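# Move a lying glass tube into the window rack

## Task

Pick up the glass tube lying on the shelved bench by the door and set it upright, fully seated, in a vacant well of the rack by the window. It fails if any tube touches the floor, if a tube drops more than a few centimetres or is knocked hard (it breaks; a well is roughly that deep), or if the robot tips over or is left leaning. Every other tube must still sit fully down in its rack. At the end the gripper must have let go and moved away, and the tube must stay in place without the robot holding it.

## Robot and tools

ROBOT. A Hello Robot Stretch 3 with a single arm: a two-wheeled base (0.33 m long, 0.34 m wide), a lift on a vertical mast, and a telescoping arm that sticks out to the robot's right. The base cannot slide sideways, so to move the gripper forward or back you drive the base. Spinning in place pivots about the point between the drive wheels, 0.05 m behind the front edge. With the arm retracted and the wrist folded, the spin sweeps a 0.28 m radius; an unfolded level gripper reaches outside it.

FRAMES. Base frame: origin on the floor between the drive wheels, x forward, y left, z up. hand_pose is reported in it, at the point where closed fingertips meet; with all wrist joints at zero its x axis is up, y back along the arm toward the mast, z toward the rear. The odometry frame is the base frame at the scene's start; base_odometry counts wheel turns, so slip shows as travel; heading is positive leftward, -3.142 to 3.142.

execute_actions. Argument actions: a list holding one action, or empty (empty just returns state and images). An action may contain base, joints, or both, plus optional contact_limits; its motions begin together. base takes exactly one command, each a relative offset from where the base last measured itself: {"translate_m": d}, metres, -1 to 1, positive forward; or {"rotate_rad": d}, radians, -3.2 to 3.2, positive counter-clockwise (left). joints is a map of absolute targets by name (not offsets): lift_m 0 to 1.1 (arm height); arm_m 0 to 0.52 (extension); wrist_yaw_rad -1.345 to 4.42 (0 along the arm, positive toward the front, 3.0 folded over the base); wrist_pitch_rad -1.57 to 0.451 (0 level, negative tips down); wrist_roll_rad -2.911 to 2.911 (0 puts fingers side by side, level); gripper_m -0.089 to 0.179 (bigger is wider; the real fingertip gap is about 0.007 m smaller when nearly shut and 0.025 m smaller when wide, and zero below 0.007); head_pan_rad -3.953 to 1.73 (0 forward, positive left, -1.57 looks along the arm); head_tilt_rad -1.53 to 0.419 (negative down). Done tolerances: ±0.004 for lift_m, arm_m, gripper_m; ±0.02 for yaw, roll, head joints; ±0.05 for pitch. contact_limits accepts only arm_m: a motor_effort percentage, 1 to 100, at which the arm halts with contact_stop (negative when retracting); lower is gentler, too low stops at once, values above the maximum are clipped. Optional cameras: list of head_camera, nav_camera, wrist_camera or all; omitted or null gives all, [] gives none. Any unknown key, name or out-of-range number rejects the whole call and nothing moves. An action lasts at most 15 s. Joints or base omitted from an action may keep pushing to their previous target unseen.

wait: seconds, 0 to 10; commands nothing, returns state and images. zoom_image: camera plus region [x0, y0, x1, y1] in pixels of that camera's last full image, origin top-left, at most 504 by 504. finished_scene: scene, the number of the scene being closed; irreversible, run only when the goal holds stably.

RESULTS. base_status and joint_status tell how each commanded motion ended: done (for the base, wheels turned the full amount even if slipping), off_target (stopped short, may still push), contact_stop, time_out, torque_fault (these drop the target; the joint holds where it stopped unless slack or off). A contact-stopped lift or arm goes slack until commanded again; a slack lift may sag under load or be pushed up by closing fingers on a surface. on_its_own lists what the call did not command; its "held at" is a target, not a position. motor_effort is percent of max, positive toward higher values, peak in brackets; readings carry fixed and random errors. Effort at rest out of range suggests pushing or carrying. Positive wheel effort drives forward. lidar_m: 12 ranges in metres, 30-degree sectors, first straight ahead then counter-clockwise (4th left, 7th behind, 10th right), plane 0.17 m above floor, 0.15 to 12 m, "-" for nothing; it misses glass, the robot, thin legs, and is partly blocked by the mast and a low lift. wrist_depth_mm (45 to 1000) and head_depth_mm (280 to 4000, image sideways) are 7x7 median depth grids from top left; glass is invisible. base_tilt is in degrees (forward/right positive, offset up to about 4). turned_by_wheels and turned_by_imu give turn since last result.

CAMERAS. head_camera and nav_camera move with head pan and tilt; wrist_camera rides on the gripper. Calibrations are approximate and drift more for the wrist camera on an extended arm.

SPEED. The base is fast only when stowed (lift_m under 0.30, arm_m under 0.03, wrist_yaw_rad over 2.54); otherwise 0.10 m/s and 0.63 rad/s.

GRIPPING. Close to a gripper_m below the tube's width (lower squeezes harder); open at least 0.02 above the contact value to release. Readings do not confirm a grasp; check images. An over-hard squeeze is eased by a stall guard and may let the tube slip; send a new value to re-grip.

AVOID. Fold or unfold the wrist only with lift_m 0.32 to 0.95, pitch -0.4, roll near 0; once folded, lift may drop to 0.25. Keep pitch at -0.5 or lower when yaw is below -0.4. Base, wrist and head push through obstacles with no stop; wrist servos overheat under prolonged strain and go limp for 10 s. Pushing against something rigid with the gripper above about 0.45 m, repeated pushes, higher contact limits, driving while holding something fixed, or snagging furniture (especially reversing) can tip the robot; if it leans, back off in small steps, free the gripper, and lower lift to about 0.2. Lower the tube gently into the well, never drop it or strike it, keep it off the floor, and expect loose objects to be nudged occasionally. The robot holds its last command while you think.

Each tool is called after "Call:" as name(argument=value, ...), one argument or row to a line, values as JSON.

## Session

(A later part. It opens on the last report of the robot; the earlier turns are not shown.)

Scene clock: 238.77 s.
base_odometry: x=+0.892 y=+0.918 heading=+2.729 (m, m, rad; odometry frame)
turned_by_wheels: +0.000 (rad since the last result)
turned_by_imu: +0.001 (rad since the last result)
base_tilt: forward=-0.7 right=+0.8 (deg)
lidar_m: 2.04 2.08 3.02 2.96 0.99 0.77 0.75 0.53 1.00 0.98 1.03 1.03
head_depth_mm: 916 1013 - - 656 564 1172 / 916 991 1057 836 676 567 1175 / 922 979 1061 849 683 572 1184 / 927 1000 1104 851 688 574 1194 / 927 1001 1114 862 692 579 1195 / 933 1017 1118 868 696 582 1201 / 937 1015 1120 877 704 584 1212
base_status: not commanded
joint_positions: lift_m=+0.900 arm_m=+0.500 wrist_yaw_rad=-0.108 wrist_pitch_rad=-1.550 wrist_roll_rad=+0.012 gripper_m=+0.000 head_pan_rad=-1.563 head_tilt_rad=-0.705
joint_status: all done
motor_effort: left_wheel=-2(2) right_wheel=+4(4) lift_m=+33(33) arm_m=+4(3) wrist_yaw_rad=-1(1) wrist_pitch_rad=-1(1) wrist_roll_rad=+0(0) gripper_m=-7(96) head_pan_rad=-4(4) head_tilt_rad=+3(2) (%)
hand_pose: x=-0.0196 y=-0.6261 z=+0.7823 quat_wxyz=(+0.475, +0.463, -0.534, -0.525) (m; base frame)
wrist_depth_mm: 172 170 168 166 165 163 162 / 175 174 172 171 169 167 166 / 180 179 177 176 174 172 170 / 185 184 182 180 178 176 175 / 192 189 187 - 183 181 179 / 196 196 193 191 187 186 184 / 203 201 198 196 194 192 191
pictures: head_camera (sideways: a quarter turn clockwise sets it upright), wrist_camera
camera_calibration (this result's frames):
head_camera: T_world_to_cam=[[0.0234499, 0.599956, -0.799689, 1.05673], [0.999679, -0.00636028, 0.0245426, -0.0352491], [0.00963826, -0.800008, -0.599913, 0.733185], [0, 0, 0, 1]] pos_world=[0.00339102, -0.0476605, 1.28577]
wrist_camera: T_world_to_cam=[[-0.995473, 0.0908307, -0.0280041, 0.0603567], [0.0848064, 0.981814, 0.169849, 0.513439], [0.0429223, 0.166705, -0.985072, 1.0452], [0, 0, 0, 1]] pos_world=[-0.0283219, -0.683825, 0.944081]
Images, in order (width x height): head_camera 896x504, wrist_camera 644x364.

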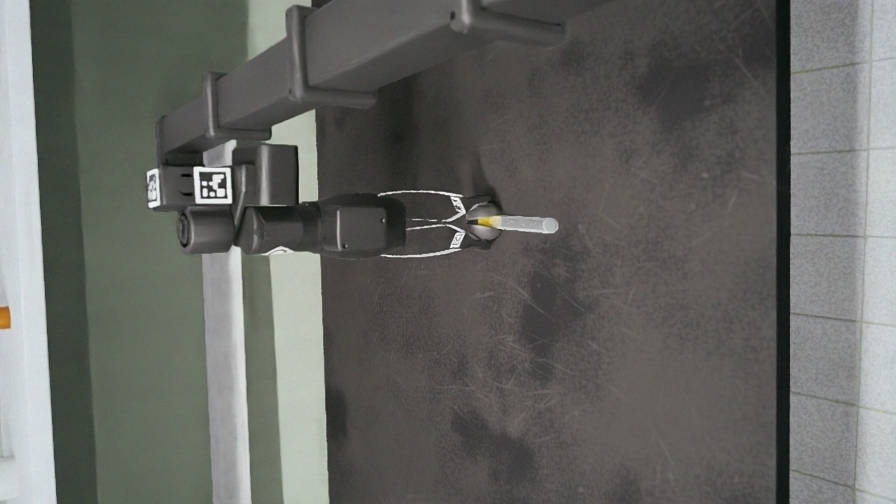

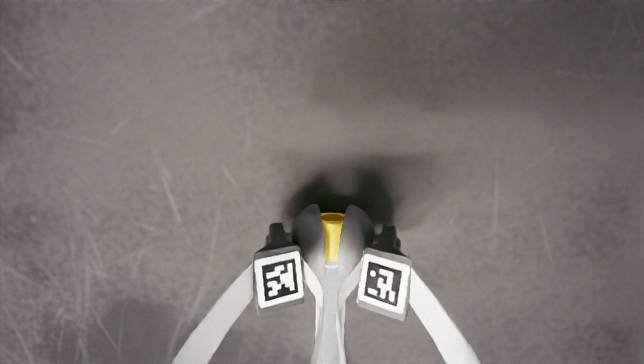

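Call:
execute_actions(
  actions=[
    {"joints": {"gripper_m": -0.02}},
  ],
  cameras=["head_camera", "wrist_camera"],
)

Scene clock: 243.60 s.
base_odometry: x=+0.892 y=+0.918 heading=+2.729 (m, m, rad; odometry frame)
turned_by_wheels: +0.000 (rad since the last result)
turned_by_imu: +0.001 (rad since the last result)
base_tilt: forward=-0.8 right=+0.9 (deg)
lidar_m: 2.04 2.07 3.02 2.95 1.00 0.77 0.75 0.53 1.01 0.98 1.03 1.03
head_depth_mm: 907 1019 - - 656 564 1170 / 915 989 1056 837 678 568 1179 / 921 982 1063 852 682 571 1189 / 923 996 1109 854 687 575 1185 / 932 1001 1109 862 692 579 1190 / 929 1014 1116 870 698 582 1199 / 934 1015 1128 879 702 585 1205
base_status: not commanded
joint_positions: lift_m=+0.900 arm_m=+0.500 wrist_yaw_rad=-0.108 wrist_pitch_rad=-1.550 wrist_roll_rad=+0.012 gripper_m=-0.019 head_pan_rad=-1.563 head_tilt_rad=-0.705
joint_status: all done
motor_effort: left_wheel=-2(2) right_wheel=+4(4) lift_m=+32(34) arm_m=+3(3) wrist_yaw_rad=-1(1) wrist_pitch_rad=-2(2) wrist_roll_rad=+0(0) gripper_m=-14(93) head_pan_rad=-4(4) head_tilt_rad=+1(2) (%)
hand_pose: x=-0.0196 y=-0.6260 z=+0.7824 quat_wxyz=(+0.474, +0.464, -0.534, -0.525) (m; base frame)
wrist_depth_mm: 172 170 168 167 165 164 162 / 175 175 173 171 170 168 166 / 181 179 177 176 174 172 170 / 186 184 182 180 179 177 176 / 191 190 188 - 184 182 180 / 197 195 193 191 187 187 186 / 203 201 199 197 195 192 190
pictures: head_camera (sideways: a quarter turn clockwise sets it upright), wrist_camera
camera_calibration (this result's frames):
head_camera: T_world_to_cam=[[0.0234498, 0.599956, -0.799689, 1.05673], [0.999679, -0.00636017, 0.0245426, -0.0352491], [0.00963836, -0.800007, -0.599913, 0.733185], [0, 0, 0, 1]] pos_world=[0.00339102, -0.0476605, 1.28577]
wrist_camera: T_world_to_cam=[[-0.995471, 0.0908402, -0.0280099, 0.0603721], [0.0848003, 0.981757, 0.170183, 0.51304], [0.0429583, 0.167037, -0.985014, 1.04546], [0, 0, 0, 1]] pos_world=[-0.0283184, -0.683795, 0.944175]
Images, in order (width x height): head_camera 896x504, wrist_camera 644x364.

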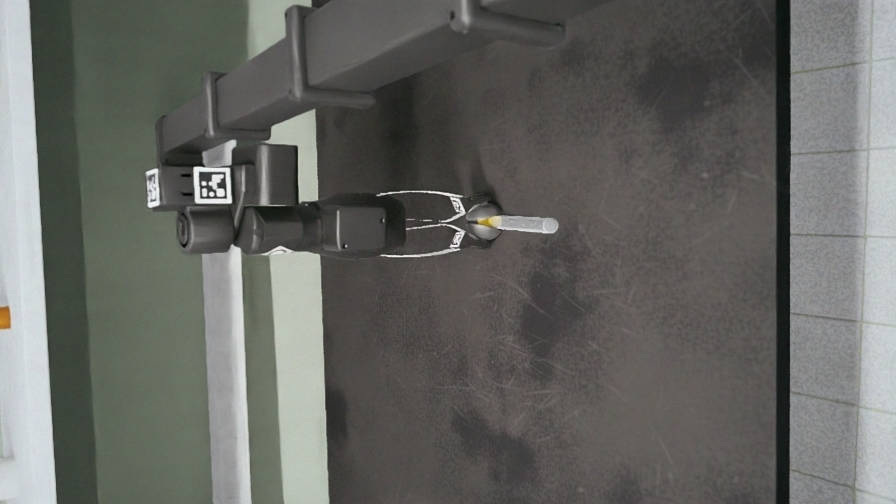

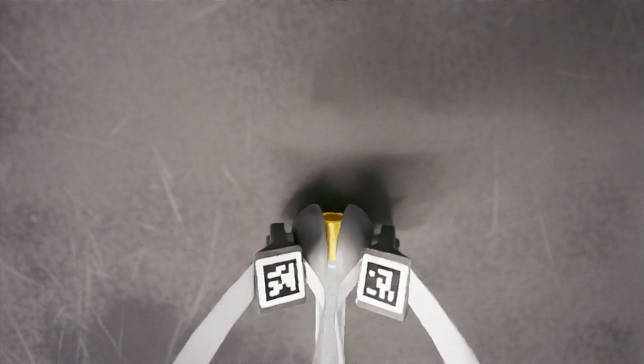

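Call:
zoom_image(
  camera="head_camera",
  region=[430, 160, 570, 300],
)

Region (430, 160, 570, 300) of head_camera's 896x504 image, scaled by 3.600, with more detail than that image has.

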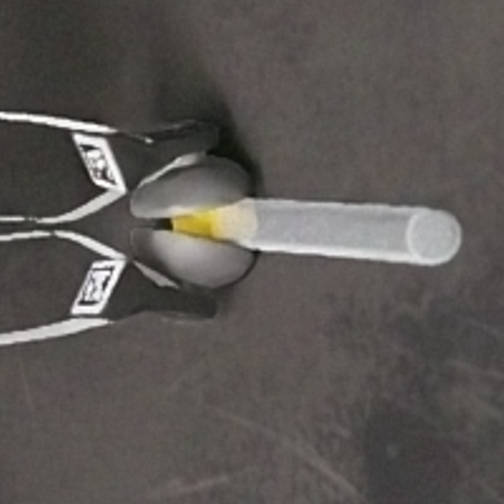

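Call:
execute_actions(
  actions=[
    {"joints": {"gripper_m": -0.01, "lift_m": 0.913}},
  ],
  cameras=["head_camera", "wrist_camera"],
)

Call:
zoom_image(
  camera="head_camera",
  region=[430, 160, 570, 300],
)

Scene clock: 252.90 s.
base_odometry: x=+0.892 y=+0.918 heading=+2.729 (m, m, rad; odometry frame)
turned_by_wheels: +0.000 (rad since the last result)
turned_by_imu: +0.001 (rad since the last result)
base_tilt: forward=-0.8 right=+0.9 (deg)
lidar_m: 2.05 2.08 3.01 2.96 1.00 0.77 0.75 0.53 1.00 0.98 1.03 1.03
head_depth_mm: 910 1014 - 804 659 564 1174 / 915 983 1075 840 677 568 1179 / 921 - 1068 844 683 572 1186 / 925 1003 1109 854 688 573 1182 / 927 1006 1107 860 691 578 1198 / 933 1012 1125 870 696 582 1203 / 938 1014 1127 876 702 585 1206
base_status: not commanded
joint_positions: lift_m=+0.912 arm_m=+0.500 wrist_yaw_rad=-0.108 wrist_pitch_rad=-1.550 wrist_roll_rad=+0.012 gripper_m=-0.009 head_pan_rad=-1.563 head_tilt_rad=-0.705
joint_status: all done
motor_effort: left_wheel=-2(2) right_wheel=+4(4) lift_m=+34(36) arm_m=+3(3) wrist_yaw_rad=-1(1) wrist_pitch_rad=-2(1) wrist_roll_rad=+0(0) gripper_m=-9(41) head_pan_rad=-3(3) head_tilt_rad=+2(2) (%)
hand_pose: x=-0.0196 y=-0.6260 z=+0.7942 quat_wxyz=(+0.474, +0.464, -0.534, -0.525) (m; base frame)
wrist_depth_mm: 182 180 180 177 175 174 172 / 187 185 183 182 180 178 177 / 193 190 189 187 185 183 181 / 197 196 193 192 189 188 186 / 204 201 199 - 195 193 191 / 210 209 205 204 200 198 197 / 216 214 211 209 207 205 202
pictures: head_camera (sideways: a quarter turn clockwise sets it upright), wrist_camera
camera_calibration (this result's frames):
head_camera: T_world_to_cam=[[0.0234498, 0.599956, -0.799689, 1.05673], [0.999679, -0.00636005, 0.0245426, -0.0352491], [0.00963845, -0.800007, -0.599913, 0.733185], [0, 0, 0, 1]] pos_world=[0.00339103, -0.0476605, 1.28577]
wrist_camera: T_world_to_cam=[[-0.995471, 0.0908419, -0.0280099, 0.0607053], [0.0848018, 0.981757, 0.170184, 0.511027], [0.0429587, 0.167038, -0.985014, 1.05713], [0, 0, 0, 1]] pos_world=[-0.0283185, -0.683799, 0.956019]
Images, in order (width x height): head_camera 896x504, wrist_camera 644x364.

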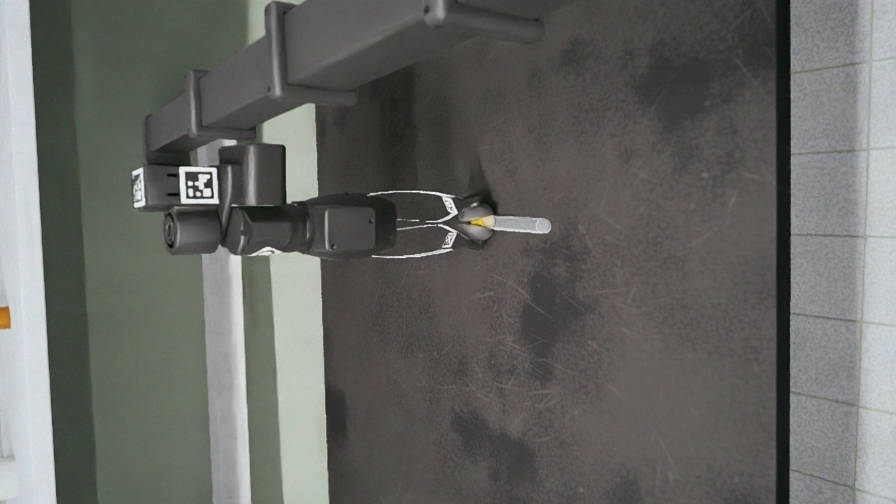

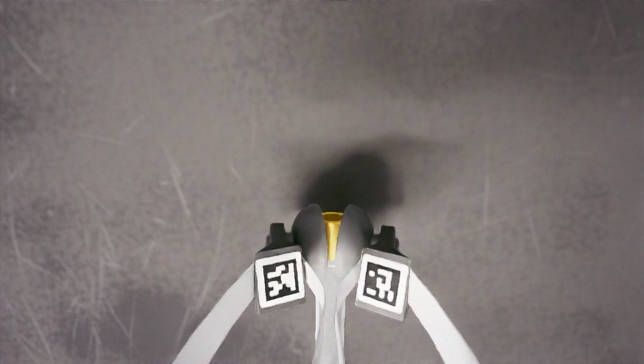

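Region (430, 160, 570, 300) of head_camera's 896x504 image, scaled by 3.600, with more detail than that image has.

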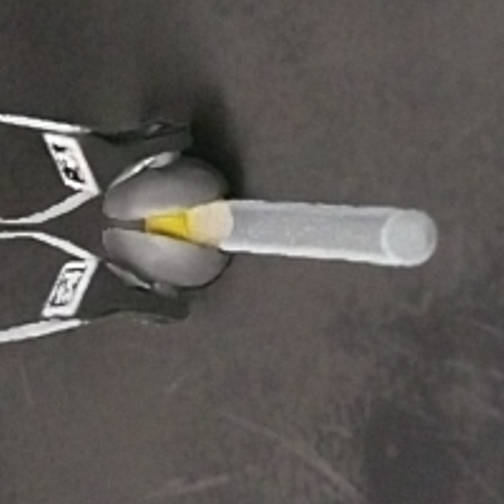

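Call:
wait(
  seconds=5,
)

Call:
zoom_image(
  camera="head_camera",
  region=[430, 160, 570, 300],
)

Scene clock: 259.97 s.
base_odometry: x=+0.892 y=+0.918 heading=+2.729 (m, m, rad; odometry frame)
turned_by_wheels: +0.000 (rad since the last result)
turned_by_imu: +0.002 (rad since the last result)
base_tilt: forward=-0.6 right=+0.9 (deg)
lidar_m: 2.05 2.07 3.01 2.96 0.99 0.76 0.75 0.53 1.01 0.98 1.03 1.03
head_depth_mm: 909 1013 - 806 656 565 1174 / 915 985 1079 839 678 567 1173 / 921 - 1060 844 683 571 1187 / 923 997 1106 853 687 577 1187 / 929 1004 1108 862 692 578 1193 / 936 1016 1125 871 696 582 1199 / 942 1015 1131 881 702 585 1204
base_status: not commanded
joint_positions: lift_m=+0.912 arm_m=+0.500 wrist_yaw_rad=-0.108 wrist_pitch_rad=-1.550 wrist_roll_rad=+0.012 gripper_m=-0.009 head_pan_rad=-1.563 head_tilt_rad=-0.705
joint_status: all done
motor_effort: left_wheel=-2(2) right_wheel=+4(4) lift_m=+34(36) arm_m=+3(3) wrist_yaw_rad=-1(1) wrist_pitch_rad=-1(1) wrist_roll_rad=+0(0) gripper_m=-10(41) head_pan_rad=-4(3) head_tilt_rad=+2(2) (%)
hand_pose: x=-0.0196 y=-0.6260 z=+0.7942 quat_wxyz=(+0.474, +0.464, -0.534, -0.525) (m; base frame)
wrist_depth_mm: 182 180 179 177 175 174 172 / 187 185 183 181 180 179 176 / 192 190 188 186 185 183 181 / 197 196 193 192 189 188 186 / 203 201 198 - 195 193 192 / 210 207 205 204 199 199 197 / 216 214 212 210 208 205 203
wait: 5.00 s; at rest from the start
pictures: head_camera (sideways: a quarter turn clockwise sets it upright), nav_camera (sideways: a quarter turn counterclockwise sets it upright), wrist_camera
camera_calibration (this result's frames):
head_camera: T_world_to_cam=[[0.0234499, 0.599956, -0.799689, 1.05673], [0.999679, -0.00636029, 0.0245426, -0.0352491], [0.00963826, -0.800007, -0.599913, 0.733185], [0, 0, 0, 1]] pos_world=[0.00339102, -0.0476605, 1.28577]
nav_camera: T_world_to_cam=[[-0.0214136, -0.65486, 0.755447, -0.938824], [-0.998632, -0.0220455, -0.047417, 0.116282], [0.0477057, -0.755429, -0.653492, 0.806476], [0, 0, 0, 1]] pos_world=[0.0575463, -0.0029995, 1.24177]
wrist_camera: T_world_to_cam=[[-0.995471, 0.0908419, -0.0280099, 0.0607053], [0.0848018, 0.981757, 0.170184, 0.511026], [0.0429587, 0.167038, -0.985014, 1.05713], [0, 0, 0, 1]] pos_world=[-0.0283185, -0.683799, 0.956019]
Images, in order (width x height): head_camera 896x504, nav_camera 672x504, wrist_camera 644x364.

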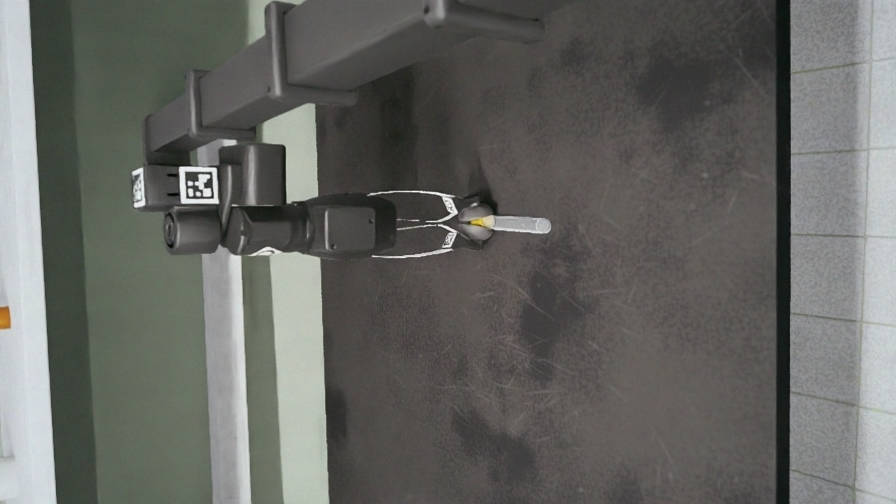

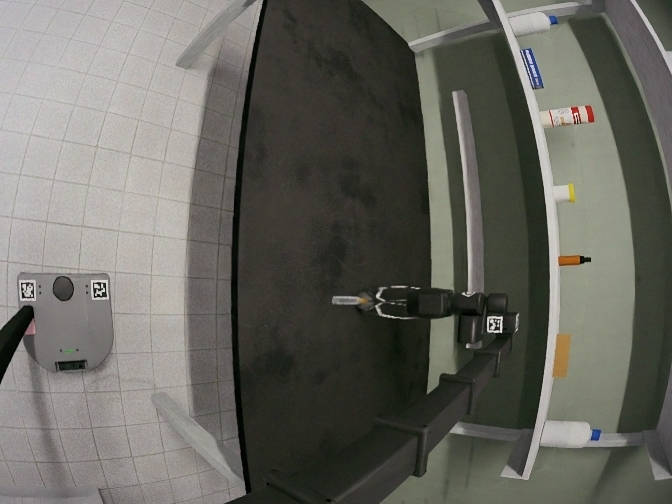

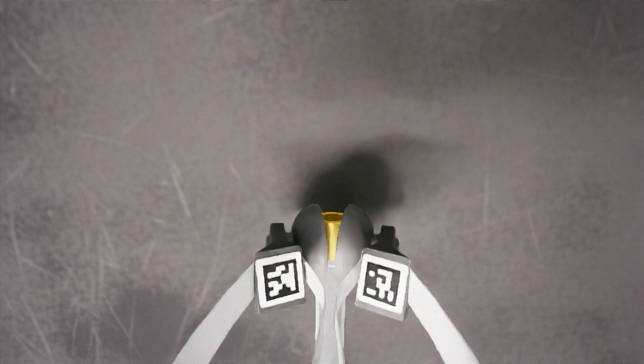

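Region (430, 160, 570, 300) of head_camera's 896x504 image, scaled by 3.600, with more detail than that image has.

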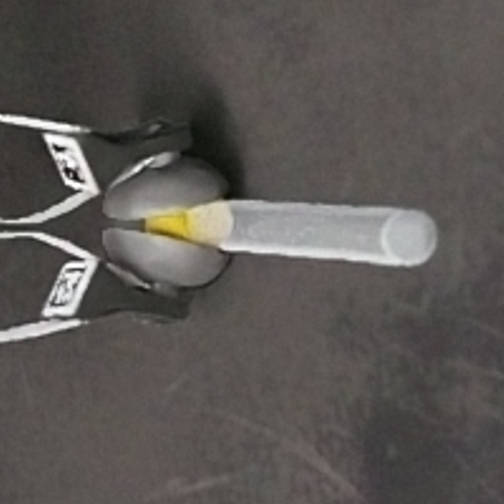

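Call:
execute_actions(
  actions=[
    {"joints": {"lift_m": 0.96, "arm_m": 0.4}},
  ],
  cameras=["head_camera", "wrist_camera"],
)

Scene clock: 301.67 s.
base_odometry: x=+0.892 y=+0.918 heading=+2.729 (m, m, rad; odometry frame)
turned_by_wheels: +0.000 (rad since the last result)
turned_by_imu: +0.001 (rad since the last result)
base_tilt: forward=-0.8 right=+0.9 (deg)
lidar_m: 2.05 2.07 3.01 2.95 0.99 0.76 0.75 0.53 1.01 0.98 1.03 1.03
head_depth_mm: 909 974 - 830 674 565 1165 / 914 - 1088 841 677 568 1180 / 910 - 1065 849 681 571 1179 / 923 996 1114 850 686 575 1186 / 929 998 1114 861 695 578 1191 / 933 1012 1121 871 700 582 1200 / 934 1017 1122 880 702 587 1211
base_status: not commanded
joint_positions: lift_m=+0.959 arm_m=+0.400 wrist_yaw_rad=-0.108 wrist_pitch_rad=-1.550 wrist_roll_rad=+0.012 gripper_m=-0.009 head_pan_rad=-1.563 head_tilt_rad=-0.705
joint_status: all done
motor_effort: left_wheel=-2(2) right_wheel=+4(4) lift_m=+34(35) arm_m=-5(8) wrist_yaw_rad=-1(1) wrist_pitch_rad=-1(2) wrist_roll_rad=+0(1) gripper_m=-10(10) head_pan_rad=-3(4) head_tilt_rad=+3(2) (%)
hand_pose: x=-0.0196 y=-0.5265 z=+0.8412 quat_wxyz=(+0.474, +0.464, -0.534, -0.525) (m; base frame)
wrist_depth_mm: 227 225 223 221 219 217 215 / 234 231 228 227 226 222 221 / 239 237 236 234 230 228 226 / 247 244 241 239 236 235 233 / 255 252 249 - 243 241 239 / 260 258 257 254 249 247 244 / 270 267 264 261 259 255 252
pictures: head_camera (sideways: a quarter turn clockwise sets it upright), wrist_camera
camera_calibration (this result's frames):
head_camera: T_world_to_cam=[[0.0234499, 0.599938, -0.799703, 1.05674], [0.999679, -0.00635949, 0.024543, -0.0352495], [0.00963855, -0.800021, -0.599895, 0.733162], [0, 0, 0, 1]] pos_world=[0.00339103, -0.0476609, 1.28577]
wrist_camera: T_world_to_cam=[[-0.995468, 0.0908761, -0.0280104, 0.0530087], [0.0848342, 0.981749, 0.170214, 0.405378], [0.0429676, 0.167066, -0.985009, 1.08682], [0, 0, 0, 1]] pos_world=[-0.0283195, -0.584367, 1.00301]
Images, in order (width x height): head_camera 896x504, wrist_camera 644x364.

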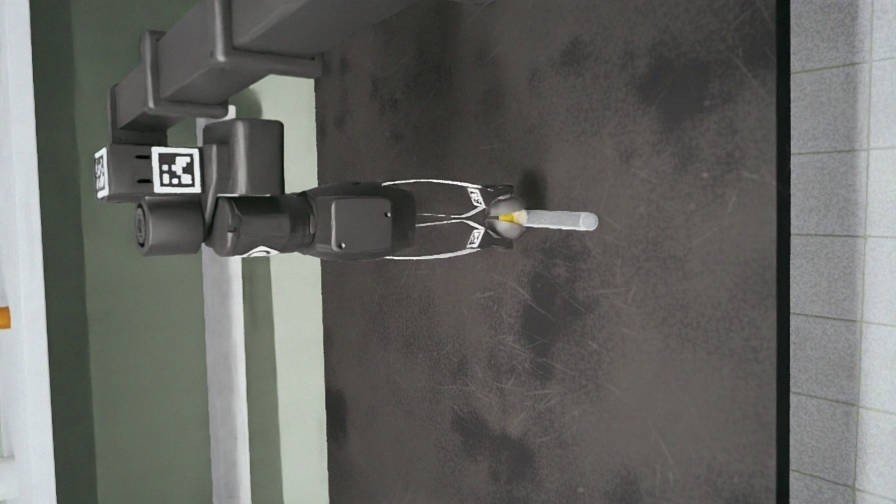

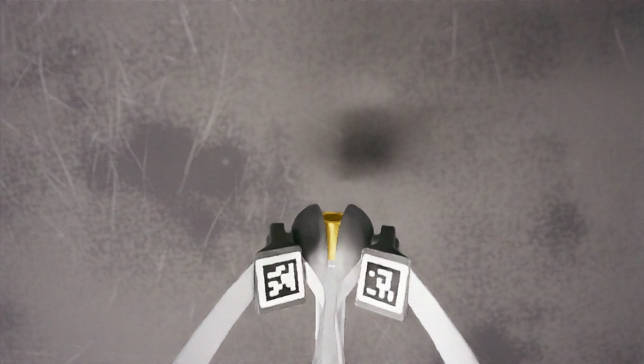

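Call:
execute_actions(
  actions=[
    {"joints": {"wrist_yaw_rad": 1.5, "wrist_pitch_rad": 0.04, "arm_m": 0.25, "head_pan_rad": -1.05, "head_tilt_rad": -0.6}},
  ],
)

Scene clock: 307.07 s.
base_odometry: x=+0.892 y=+0.918 heading=+2.729 (m, m, rad; odometry frame)
turned_by_wheels: +0.000 (rad since the last result)
turned_by_imu: +0.001 (rad since the last result)
base_tilt: forward=-0.7 right=+0.9 (deg)
lidar_m: 2.04 2.08 3.00 2.95 0.99 0.76 0.75 0.53 1.00 0.98 1.03 1.03
head_depth_mm: 738 1005 1074 - 743 608 512 / 929 1064 1168 896 751 610 528 / 982 1130 1244 942 756 615 557 / 1048 1194 1302 948 764 620 1224 / 1098 1281 1356 1007 768 625 1280 / 1148 1362 1393 1013 776 666 1289 / 1144 1494 1646 1029 781 1470 1301
base_status: not commanded
joint_positions: lift_m=+0.959 arm_m=+0.250 wrist_yaw_rad=+1.498 wrist_pitch_rad=+0.016 wrist_roll_rad=+0.012 gripper_m=-0.009 head_pan_rad=-1.057 head_tilt_rad=-0.606
joint_status: all done
motor_effort: left_wheel=-2(2) right_wheel=+4(4) lift_m=+35(35) arm_m=-4(4) wrist_yaw_rad=+2(5) wrist_pitch_rad=+7(6) wrist_roll_rad=+0(0) gripper_m=-10(10) head_pan_rad=+3(30) head_tilt_rad=+3(12) (%)
hand_pose: x=+0.2346 y=-0.4139 z=+1.0779 quat_wxyz=(+0.511, +0.480, -0.524, +0.483) (m; base frame)
wrist_depth_mm: - - - - - - 732 / - - - - - - 531 / - - - - - - 859 / - - - - - - 893 / - - - - - - 887 / - - - 709 795 765 765 / - - - 579 571 579 582
pictures: head_camera (sideways: a quarter turn clockwise sets it upright), nav_camera (sideways: a quarter turn counterclockwise sets it upright), wrist_camera
camera_calibration (this result's frames):
head_camera: T_world_to_cam=[[-0.230216, 0.464945, -0.854884, 1.13024], [0.876187, 0.48128, 0.0258011, -0.0361374], [0.423435, -0.743098, -0.518178, 0.624323], [0, 0, 0, 1]] pos_world=[0.0275018, -0.0441736, 1.29066]
nav_camera: T_world_to_cam=[[0.260627, -0.51554, 0.816267, -1.01983], [-0.86046, -0.507459, -0.045765, 0.113295], [0.437816, -0.690438, -0.575859, 0.703106], [0, 0, 0, 1]] pos_world=[0.0554492, 0.0171816, 1.24253]
wrist_camera: T_world_to_cam=[[-0.0436858, -0.998887, 0.0178045, -0.421293], [-0.176081, -0.00984415, -0.984326, 1.12821], [0.983406, -0.0461362, -0.175455, 0.108777], [0, 0, 0, 1]] pos_world=[0.0732804, -0.404699, 1.13712]
Images, in order (width x height): head_camera 896x504, nav_camera 672x504, wrist_camera 644x364.

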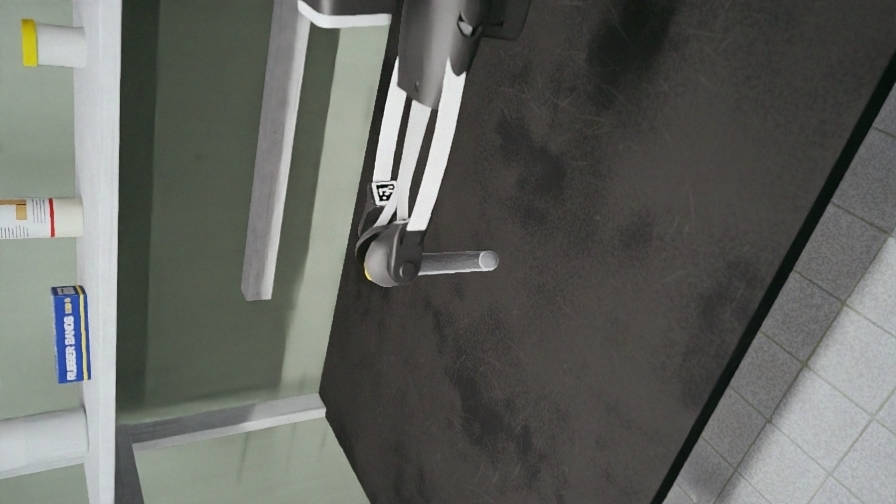

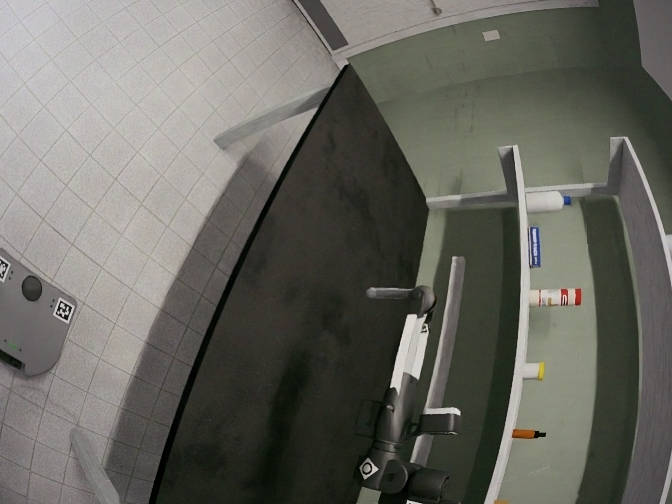

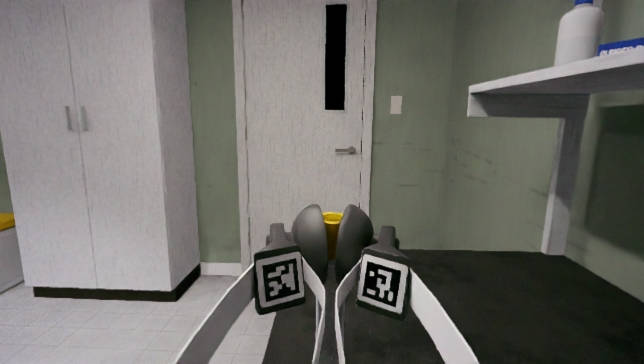

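Call:
execute_actions(
  actions=[
    {"base": {"rotate_rad": 1.44}, "joints": {"arm_m": 0.08, "head_pan_rad": 0.0, "head_tilt_rad": -0.4}},
  ],
)

Scene clock: 314.60 s.
base_odometry: x=+0.892 y=+0.918 heading=-2.114 (m, m, rad; odometry frame)
turned_by_wheels: +1.440 (rad since the last result)
turned_by_imu: +1.426 (rad since the last result)
base_tilt: forward=-0.7 right=+0.8 (deg)
lidar_m: 2.99 1.13 0.79 0.75 0.53 0.54 0.98 1.00 1.03 1.03 2.04 2.64
head_depth_mm: 3326 3583 3806 3484 2376 1789 1434 / 3231 3521 3587 3242 2388 1791 1449 / 3221 3509 3707 3596 2444 1815 1459 / 3201 3374 3640 3427 2436 1823 1473 / 3185 3439 3539 3455 2459 1861 1466 / 3177 3379 3507 3486 2493 1870 1483 / 3107 3347 3629 3681 2528 1879 1488
base_status: done
joint_positions: lift_m=+0.959 arm_m=+0.080 wrist_yaw_rad=+1.499 wrist_pitch_rad=+0.017 wrist_roll_rad=+0.012 gripper_m=-0.009 head_pan_rad=-0.007 head_tilt_rad=-0.409
joint_status: all done
motor_effort: left_wheel=-2(7) right_wheel=+3(8) lift_m=+34(35) arm_m=-5(4) wrist_yaw_rad=+1(2) wrist_pitch_rad=+7(6) wrist_roll_rad=+0(1) gripper_m=-9(10) head_pan_rad=+2(40) head_tilt_rad=+3(17) (%)
hand_pose: x=+0.2346 y=-0.2437 z=+1.0781 quat_wxyz=(+0.511, +0.480, -0.524, +0.483) (m; base frame)
wrist_depth_mm: - - - - - - - / - - - - - - - / - - - - - - - / - - - - - - - / - - - - - - - / - - - - - - - / - - - - - - -
pictures: head_camera (sideways: a quarter turn clockwise sets it upright), nav_camera (sideways: a quarter turn counterclockwise sets it upright), wrist_camera
camera_calibration (this result's frames):
head_camera: T_world_to_cam=[[-0.340135, 0.0304315, -0.939884, 1.2418], [0.0132842, 0.999532, 0.0275554, -0.0331645], [0.940283, -0.00311301, -0.34038, 0.389808], [0, 0, 0, 1]] pos_world=[0.0562906, -0.00342745, 1.30075]
nav_camera: T_world_to_cam=[[0.405581, -0.0292768, 0.91359, -1.14764], [0.0205715, -0.998941, -0.0411445, 0.101916], [0.913828, 0.0354813, -0.404549, 0.477302], [0, 0, 0, 1]] pos_world=[0.0271914, 0.0512741, 1.24576]
wrist_camera: T_world_to_cam=[[-0.0427865, -0.998925, 0.0178199, -0.251479], [-0.175525, -0.010043, -0.984424, 1.12996], [0.983545, -0.0452478, -0.174907, 0.116222], [0, 0, 0, 1]] pos_world=[0.0732672, -0.234601, 1.13717]
Images, in order (width x height): head_camera 896x504, nav_camera 672x504, wrist_camera 644x364.

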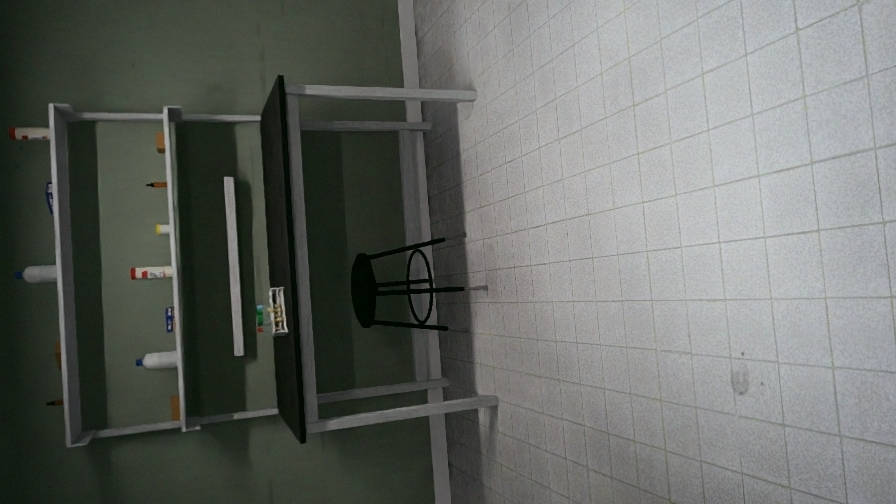

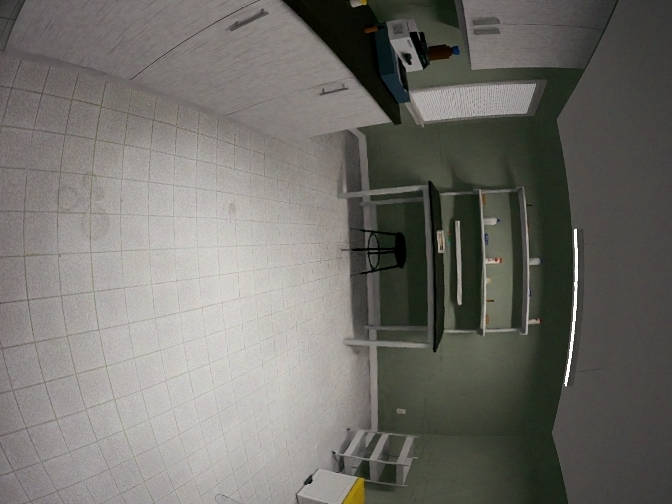

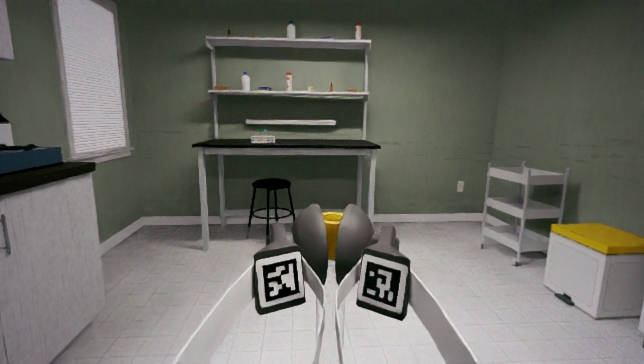

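Call:
execute_actions(
  actions=[
    {"base": {"translate_m": 1.0}, "joints": {"lift_m": 1.04}},
  ],
  cameras=["head_camera", "wrist_camera"],
)

Call:
execute_actions(
  actions=[
    {"base": {"translate_m": 1.0}, "joints": {"head_tilt_rad": -0.55, "head_pan_rad": 0.05}},
  ],
)

Scene clock: 328.63 s.
base_odometry: x=+0.375 y=+0.062 heading=-2.114 (m, m, rad; odometry frame)
turned_by_wheels: +0.000 (rad since the last result)
turned_by_imu: +0.006 (rad since the last result)
base_tilt: forward=-0.7 right=+0.8 (deg)
lidar_m: 2.38 1.99 0.85 0.80 0.82 1.08 1.98 1.60 2.43 1.90 1.94 2.05
head_depth_mm: 2355 2527 2650 2806 2284 1778 1445 / 2388 2531 2350 2818 2386 1817 1447 / 2338 2465 2381 2884 2408 1809 1455 / 2332 2497 2452 2755 2443 1827 1464 / 2287 2467 2523 2769 2373 1842 1481 / 2300 2456 2310 2759 2482 1865 1481 / 2295 2436 2375 2747 2390 1882 1491
base_status: done
joint_positions: lift_m=+1.039 arm_m=+0.080 wrist_yaw_rad=+1.499 wrist_pitch_rad=+0.018 wrist_roll_rad=+0.012 gripper_m=-0.009 head_pan_rad=-0.007 head_tilt_rad=-0.408
joint_status: all done
motor_effort: left_wheel=-2(3) right_wheel=+4(9) lift_m=+34(37) arm_m=-4(5) wrist_yaw_rad=+1(1) wrist_pitch_rad=+6(6) wrist_roll_rad=+0(0) gripper_m=-10(10) head_pan_rad=+3(3) head_tilt_rad=+3(3) (%)
hand_pose: x=+0.2346 y=-0.2437 z=+1.1583 quat_wxyz=(+0.511, +0.480, -0.525, +0.483) (m; base frame)
wrist_depth_mm: - - - - - - - / - - - - - - - / - - - - - - - / - - - - - - - / - - - - - - - / - - - - - - - / - - - - - - -
pictures: head_camera (sideways: a quarter turn clockwise sets it upright), wrist_camera
camera_calibration (this result's frames):
head_camera: T_world_to_cam=[[-0.33999, 0.0304304, -0.939937, 1.24187], [0.0132798, 0.999532, 0.0275564, -0.0331657], [0.940335, -0.00311326, -0.340235, 0.389619], [0, 0, 0, 1]] pos_world=[0.0562908, -0.00342744, 1.30075]
wrist_camera: T_world_to_cam=[[-0.0428044, -0.998924, 0.01785, -0.25294], [-0.174496, -0.0101169, -0.984606, 1.20893], [0.983727, -0.0452602, -0.173875, 0.129], [0, 0, 0, 1]] pos_world=[0.0732261, -0.234598, 1.21727]
Images, in order (width x height): head_camera 896x504, wrist_camera 644x364.

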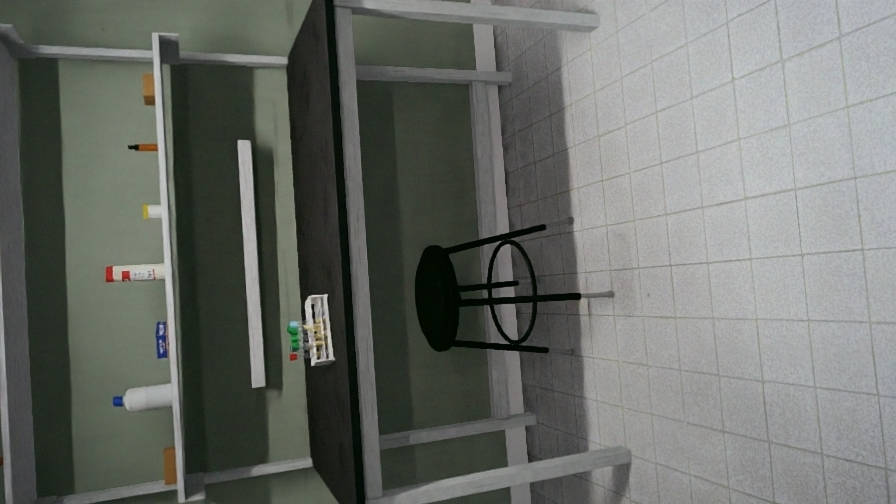

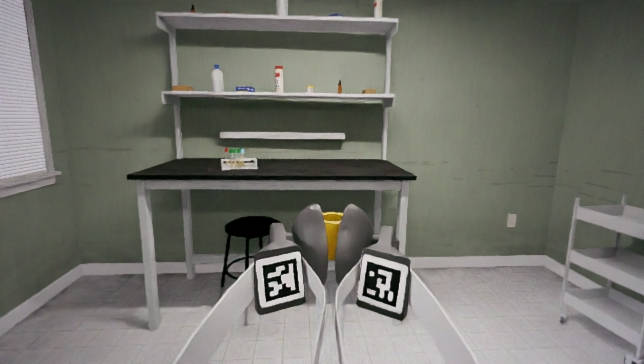

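Scene clock: 339.93 s.
base_odometry: x=-0.142 y=-0.794 heading=-2.114 (m, m, rad; odometry frame)
turned_by_wheels: +0.000 (rad since the last result)
turned_by_imu: +0.006 (rad since the last result)
base_tilt: forward=-0.6 right=+0.9 (deg)
lidar_m: 0.97 1.11 1.55 1.01 0.88 1.16 2.40 2.46 1.95 1.85 1.89 1.17
head_depth_mm: 1437 1546 1152 1886 1903 1564 1306 / 1423 1543 1177 1877 1908 1575 1303 / 1424 1513 1187 1883 1858 1586 1322 / 1412 1520 1217 1339 1794 1610 1331 / 1418 1523 1086 974 1619 1555 1335 / 1407 1517 1087 974 1899 1627 1334 / 1404 1535 1279 979 1917 1623 1349
base_status: done
joint_positions: lift_m=+1.039 arm_m=+0.080 wrist_yaw_rad=+1.499 wrist_pitch_rad=+0.018 wrist_roll_rad=+0.012 gripper_m=-0.009 head_pan_rad=+0.043 head_tilt_rad=-0.543
joint_status: all done
motor_effort: left_wheel=-2(3) right_wheel=+4(8) lift_m=+34(34) arm_m=-5(5) wrist_yaw_rad=+1(1) wrist_pitch_rad=+6(5) wrist_roll_rad=+0(1) gripper_m=-9(10) head_pan_rad=+3(10) head_tilt_rad=-3(16) (%)
hand_pose: x=+0.2346 y=-0.2437 z=+1.1583 quat_wxyz=(+0.511, +0.480, -0.525, +0.483) (m; base frame)
wrist_depth_mm: - - - - - - - / - - - - - - - / - - - - - - - / - - - - - - - / 857 873 877 - - - - / - - - - - - - / - - - - - - -
pictures: head_camera (sideways: a quarter turn clockwise sets it upright), nav_camera (sideways: a quarter turn counterclockwise sets it upright), wrist_camera
camera_calibration (this result's frames):
head_camera: T_world_to_cam=[[-0.464092, 0.00815898, -0.885749, 1.17192], [-0.0329601, 0.999106, 0.0264727, -0.0314682], [0.885174, 0.0414802, -0.463408, 0.550243], [0, 0, 0, 1]] pos_world=[0.0557809, -0.000945815, 1.29385]
nav_camera: T_world_to_cam=[[0.525285, -0.0039171, 0.850917, -1.06662], [0.0646178, -0.996918, -0.0444789, 0.105981], [0.848469, 0.0783485, -0.523413, 0.632367], [0, 0, 0, 1]] pos_world=[0.0168871, 0.0519315, 1.24331]
wrist_camera: T_world_to_cam=[[-0.0428043, -0.998924, 0.01785, -0.25294], [-0.174496, -0.010117, -0.984606, 1.20893], [0.983727, -0.0452601, -0.173875, 0.129], [0, 0, 0, 1]] pos_world=[0.0732261, -0.234598, 1.21727]
Images, in order (width x height): head_camera 896x504, nav_camera 672x504, wrist_camera 644x364.

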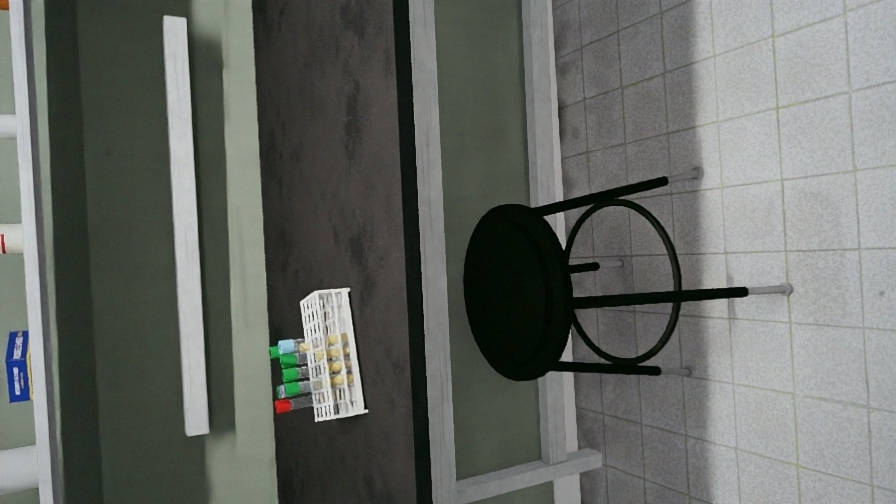

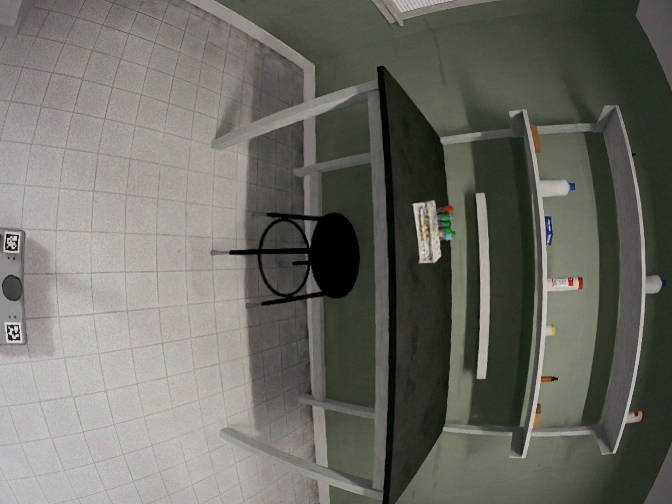

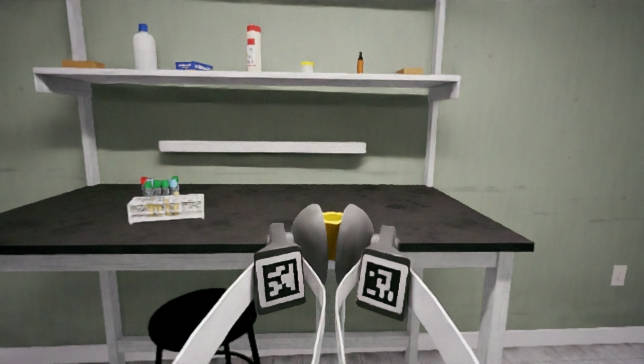

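Call:
zoom_image(
  camera="head_camera",
  region=[250, 270, 420, 440],
)

Region (250, 270, 420, 440) of head_camera's 896x504 image, scaled by 2.965, with more detail than that image has.

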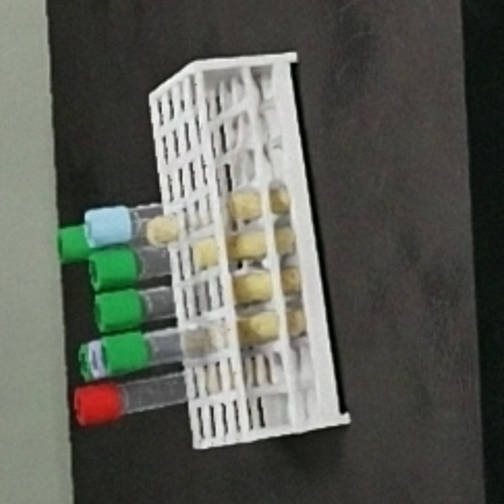

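Call:
execute_actions(
  actions=[
    {"base": {"translate_m": 0.54}, "joints": {"head_tilt_rad": -0.75, "head_pan_rad": 0.3, "lift_m": 1.05}},
  ],
)

Scene clock: 383.17 s.
base_odometry: x=-0.421 y=-1.256 heading=-2.114 (m, m, rad; odometry frame)
turned_by_wheels: +0.000 (rad since the last result)
turned_by_imu: +0.004 (rad since the last result)
base_tilt: forward=-0.7 right=+0.8 (deg)
lidar_m: 0.61 0.44 0.75 1.50 1.16 1.20 2.92 2.97 1.92 1.80 0.81 1.05
head_depth_mm: 900 985 722 564 462 1336 1172 / 912 1007 732 570 465 1282 1176 / 935 1030 736 573 480 1284 1166 / 956 1048 663 578 486 886 1155 / 975 1065 614 583 502 1331 1199 / 1028 1086 659 588 520 1398 1204 / 1051 1102 770 591 586 1391 1210
base_status: done
joint_positions: lift_m=+1.049 arm_m=+0.080 wrist_yaw_rad=+1.499 wrist_pitch_rad=+0.018 wrist_roll_rad=+0.012 gripper_m=-0.009 head_pan_rad=+0.293 head_tilt_rad=-0.740
joint_status: all done
motor_effort: left_wheel=-2(2) right_wheel=+3(8) lift_m=+35(37) arm_m=-5(4) wrist_yaw_rad=+1(1) wrist_pitch_rad=+7(6) wrist_roll_rad=+0(0) gripper_m=-10(9) head_pan_rad=+2(22) head_tilt_rad=-4(20) (%)
hand_pose: x=+0.2346 y=-0.2437 z=+1.1683 quat_wxyz=(+0.510, +0.480, -0.525, +0.483) (m; base frame)
wrist_depth_mm: 730 934 951 979 - - - / 966 961 - - - 817 - / - - - - - - - / - - - - - - - / 894 891 884 - - - - / 527 621 644 592 675 645 734 / 478 480 483 479 490 485 491
pictures: head_camera (sideways: a quarter turn clockwise sets it upright), nav_camera (sideways: a quarter turn counterclockwise sets it upright), wrist_camera
camera_calibration (this result's frames):
head_camera: T_world_to_cam=[[-0.609375, -0.154441, -0.777695, 1.03192], [-0.274306, 0.961342, 0.024026, -0.026804], [0.743921, 0.227967, -0.628182, 0.765482], [0, 0, 0, 1]] pos_world=[0.0520147, 0.0106331, 1.28402]
nav_camera: T_world_to_cam=[[0.659937, 0.171373, 0.731515, -0.911788], [0.300468, -0.952588, -0.0479032, 0.108989], [0.688623, 0.25141, -0.680141, 0.837229], [0, 0, 0, 1]] pos_world=[-0.00755958, 0.0495899, 1.24164]
wrist_camera: T_world_to_cam=[[-0.0428055, -0.998924, 0.0178519, -0.253121], [-0.174433, -0.0101215, -0.984617, 1.2188], [0.983738, -0.045261, -0.173812, 0.130664], [0, 0, 0, 1]] pos_world=[0.0732236, -0.234598, 1.22728]
Images, in order (width x height): head_camera 896x504, nav_camera 672x504, wrist_camera 644x364.

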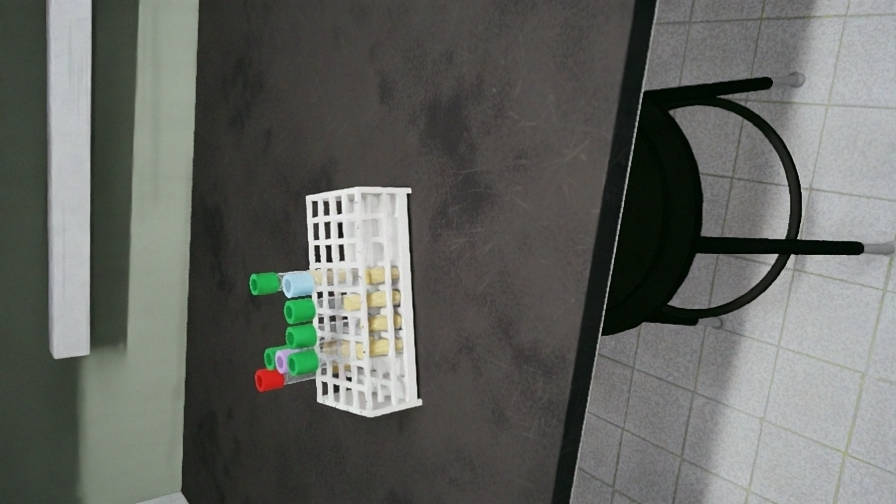

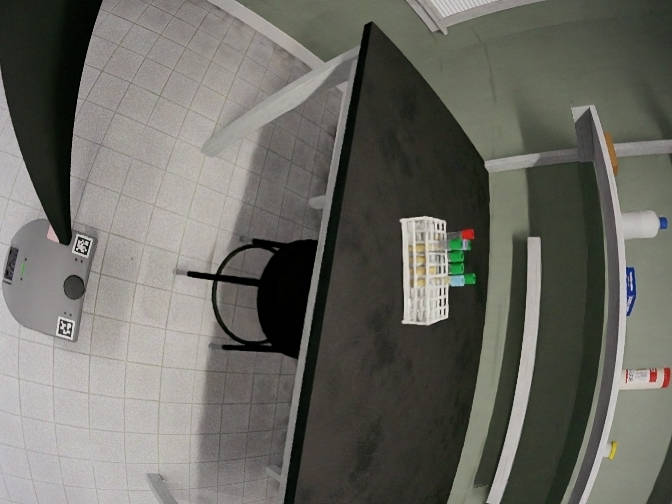

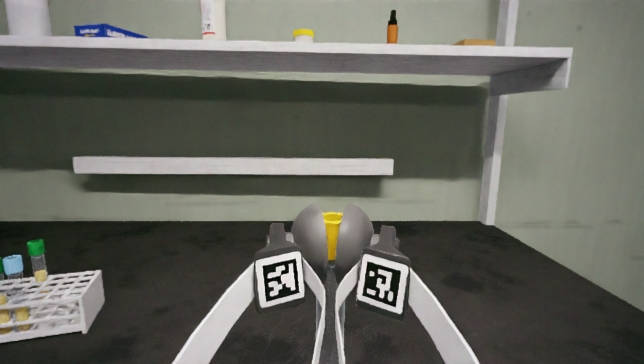

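Call:
zoom_image(
  camera="head_camera",
  region=[230, 175, 480, 425],
)

Region (230, 175, 480, 425) of head_camera's 896x504 image, scaled by 2.016, with more detail than that image has.

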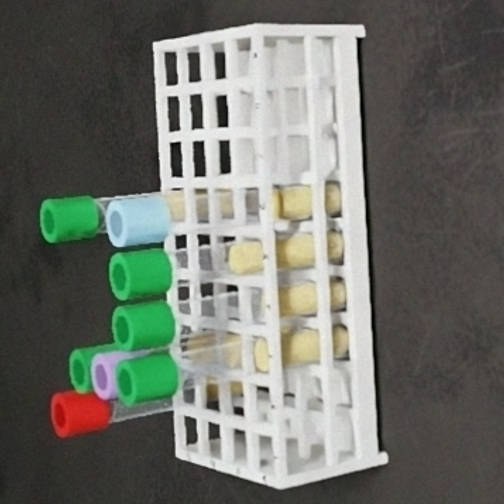

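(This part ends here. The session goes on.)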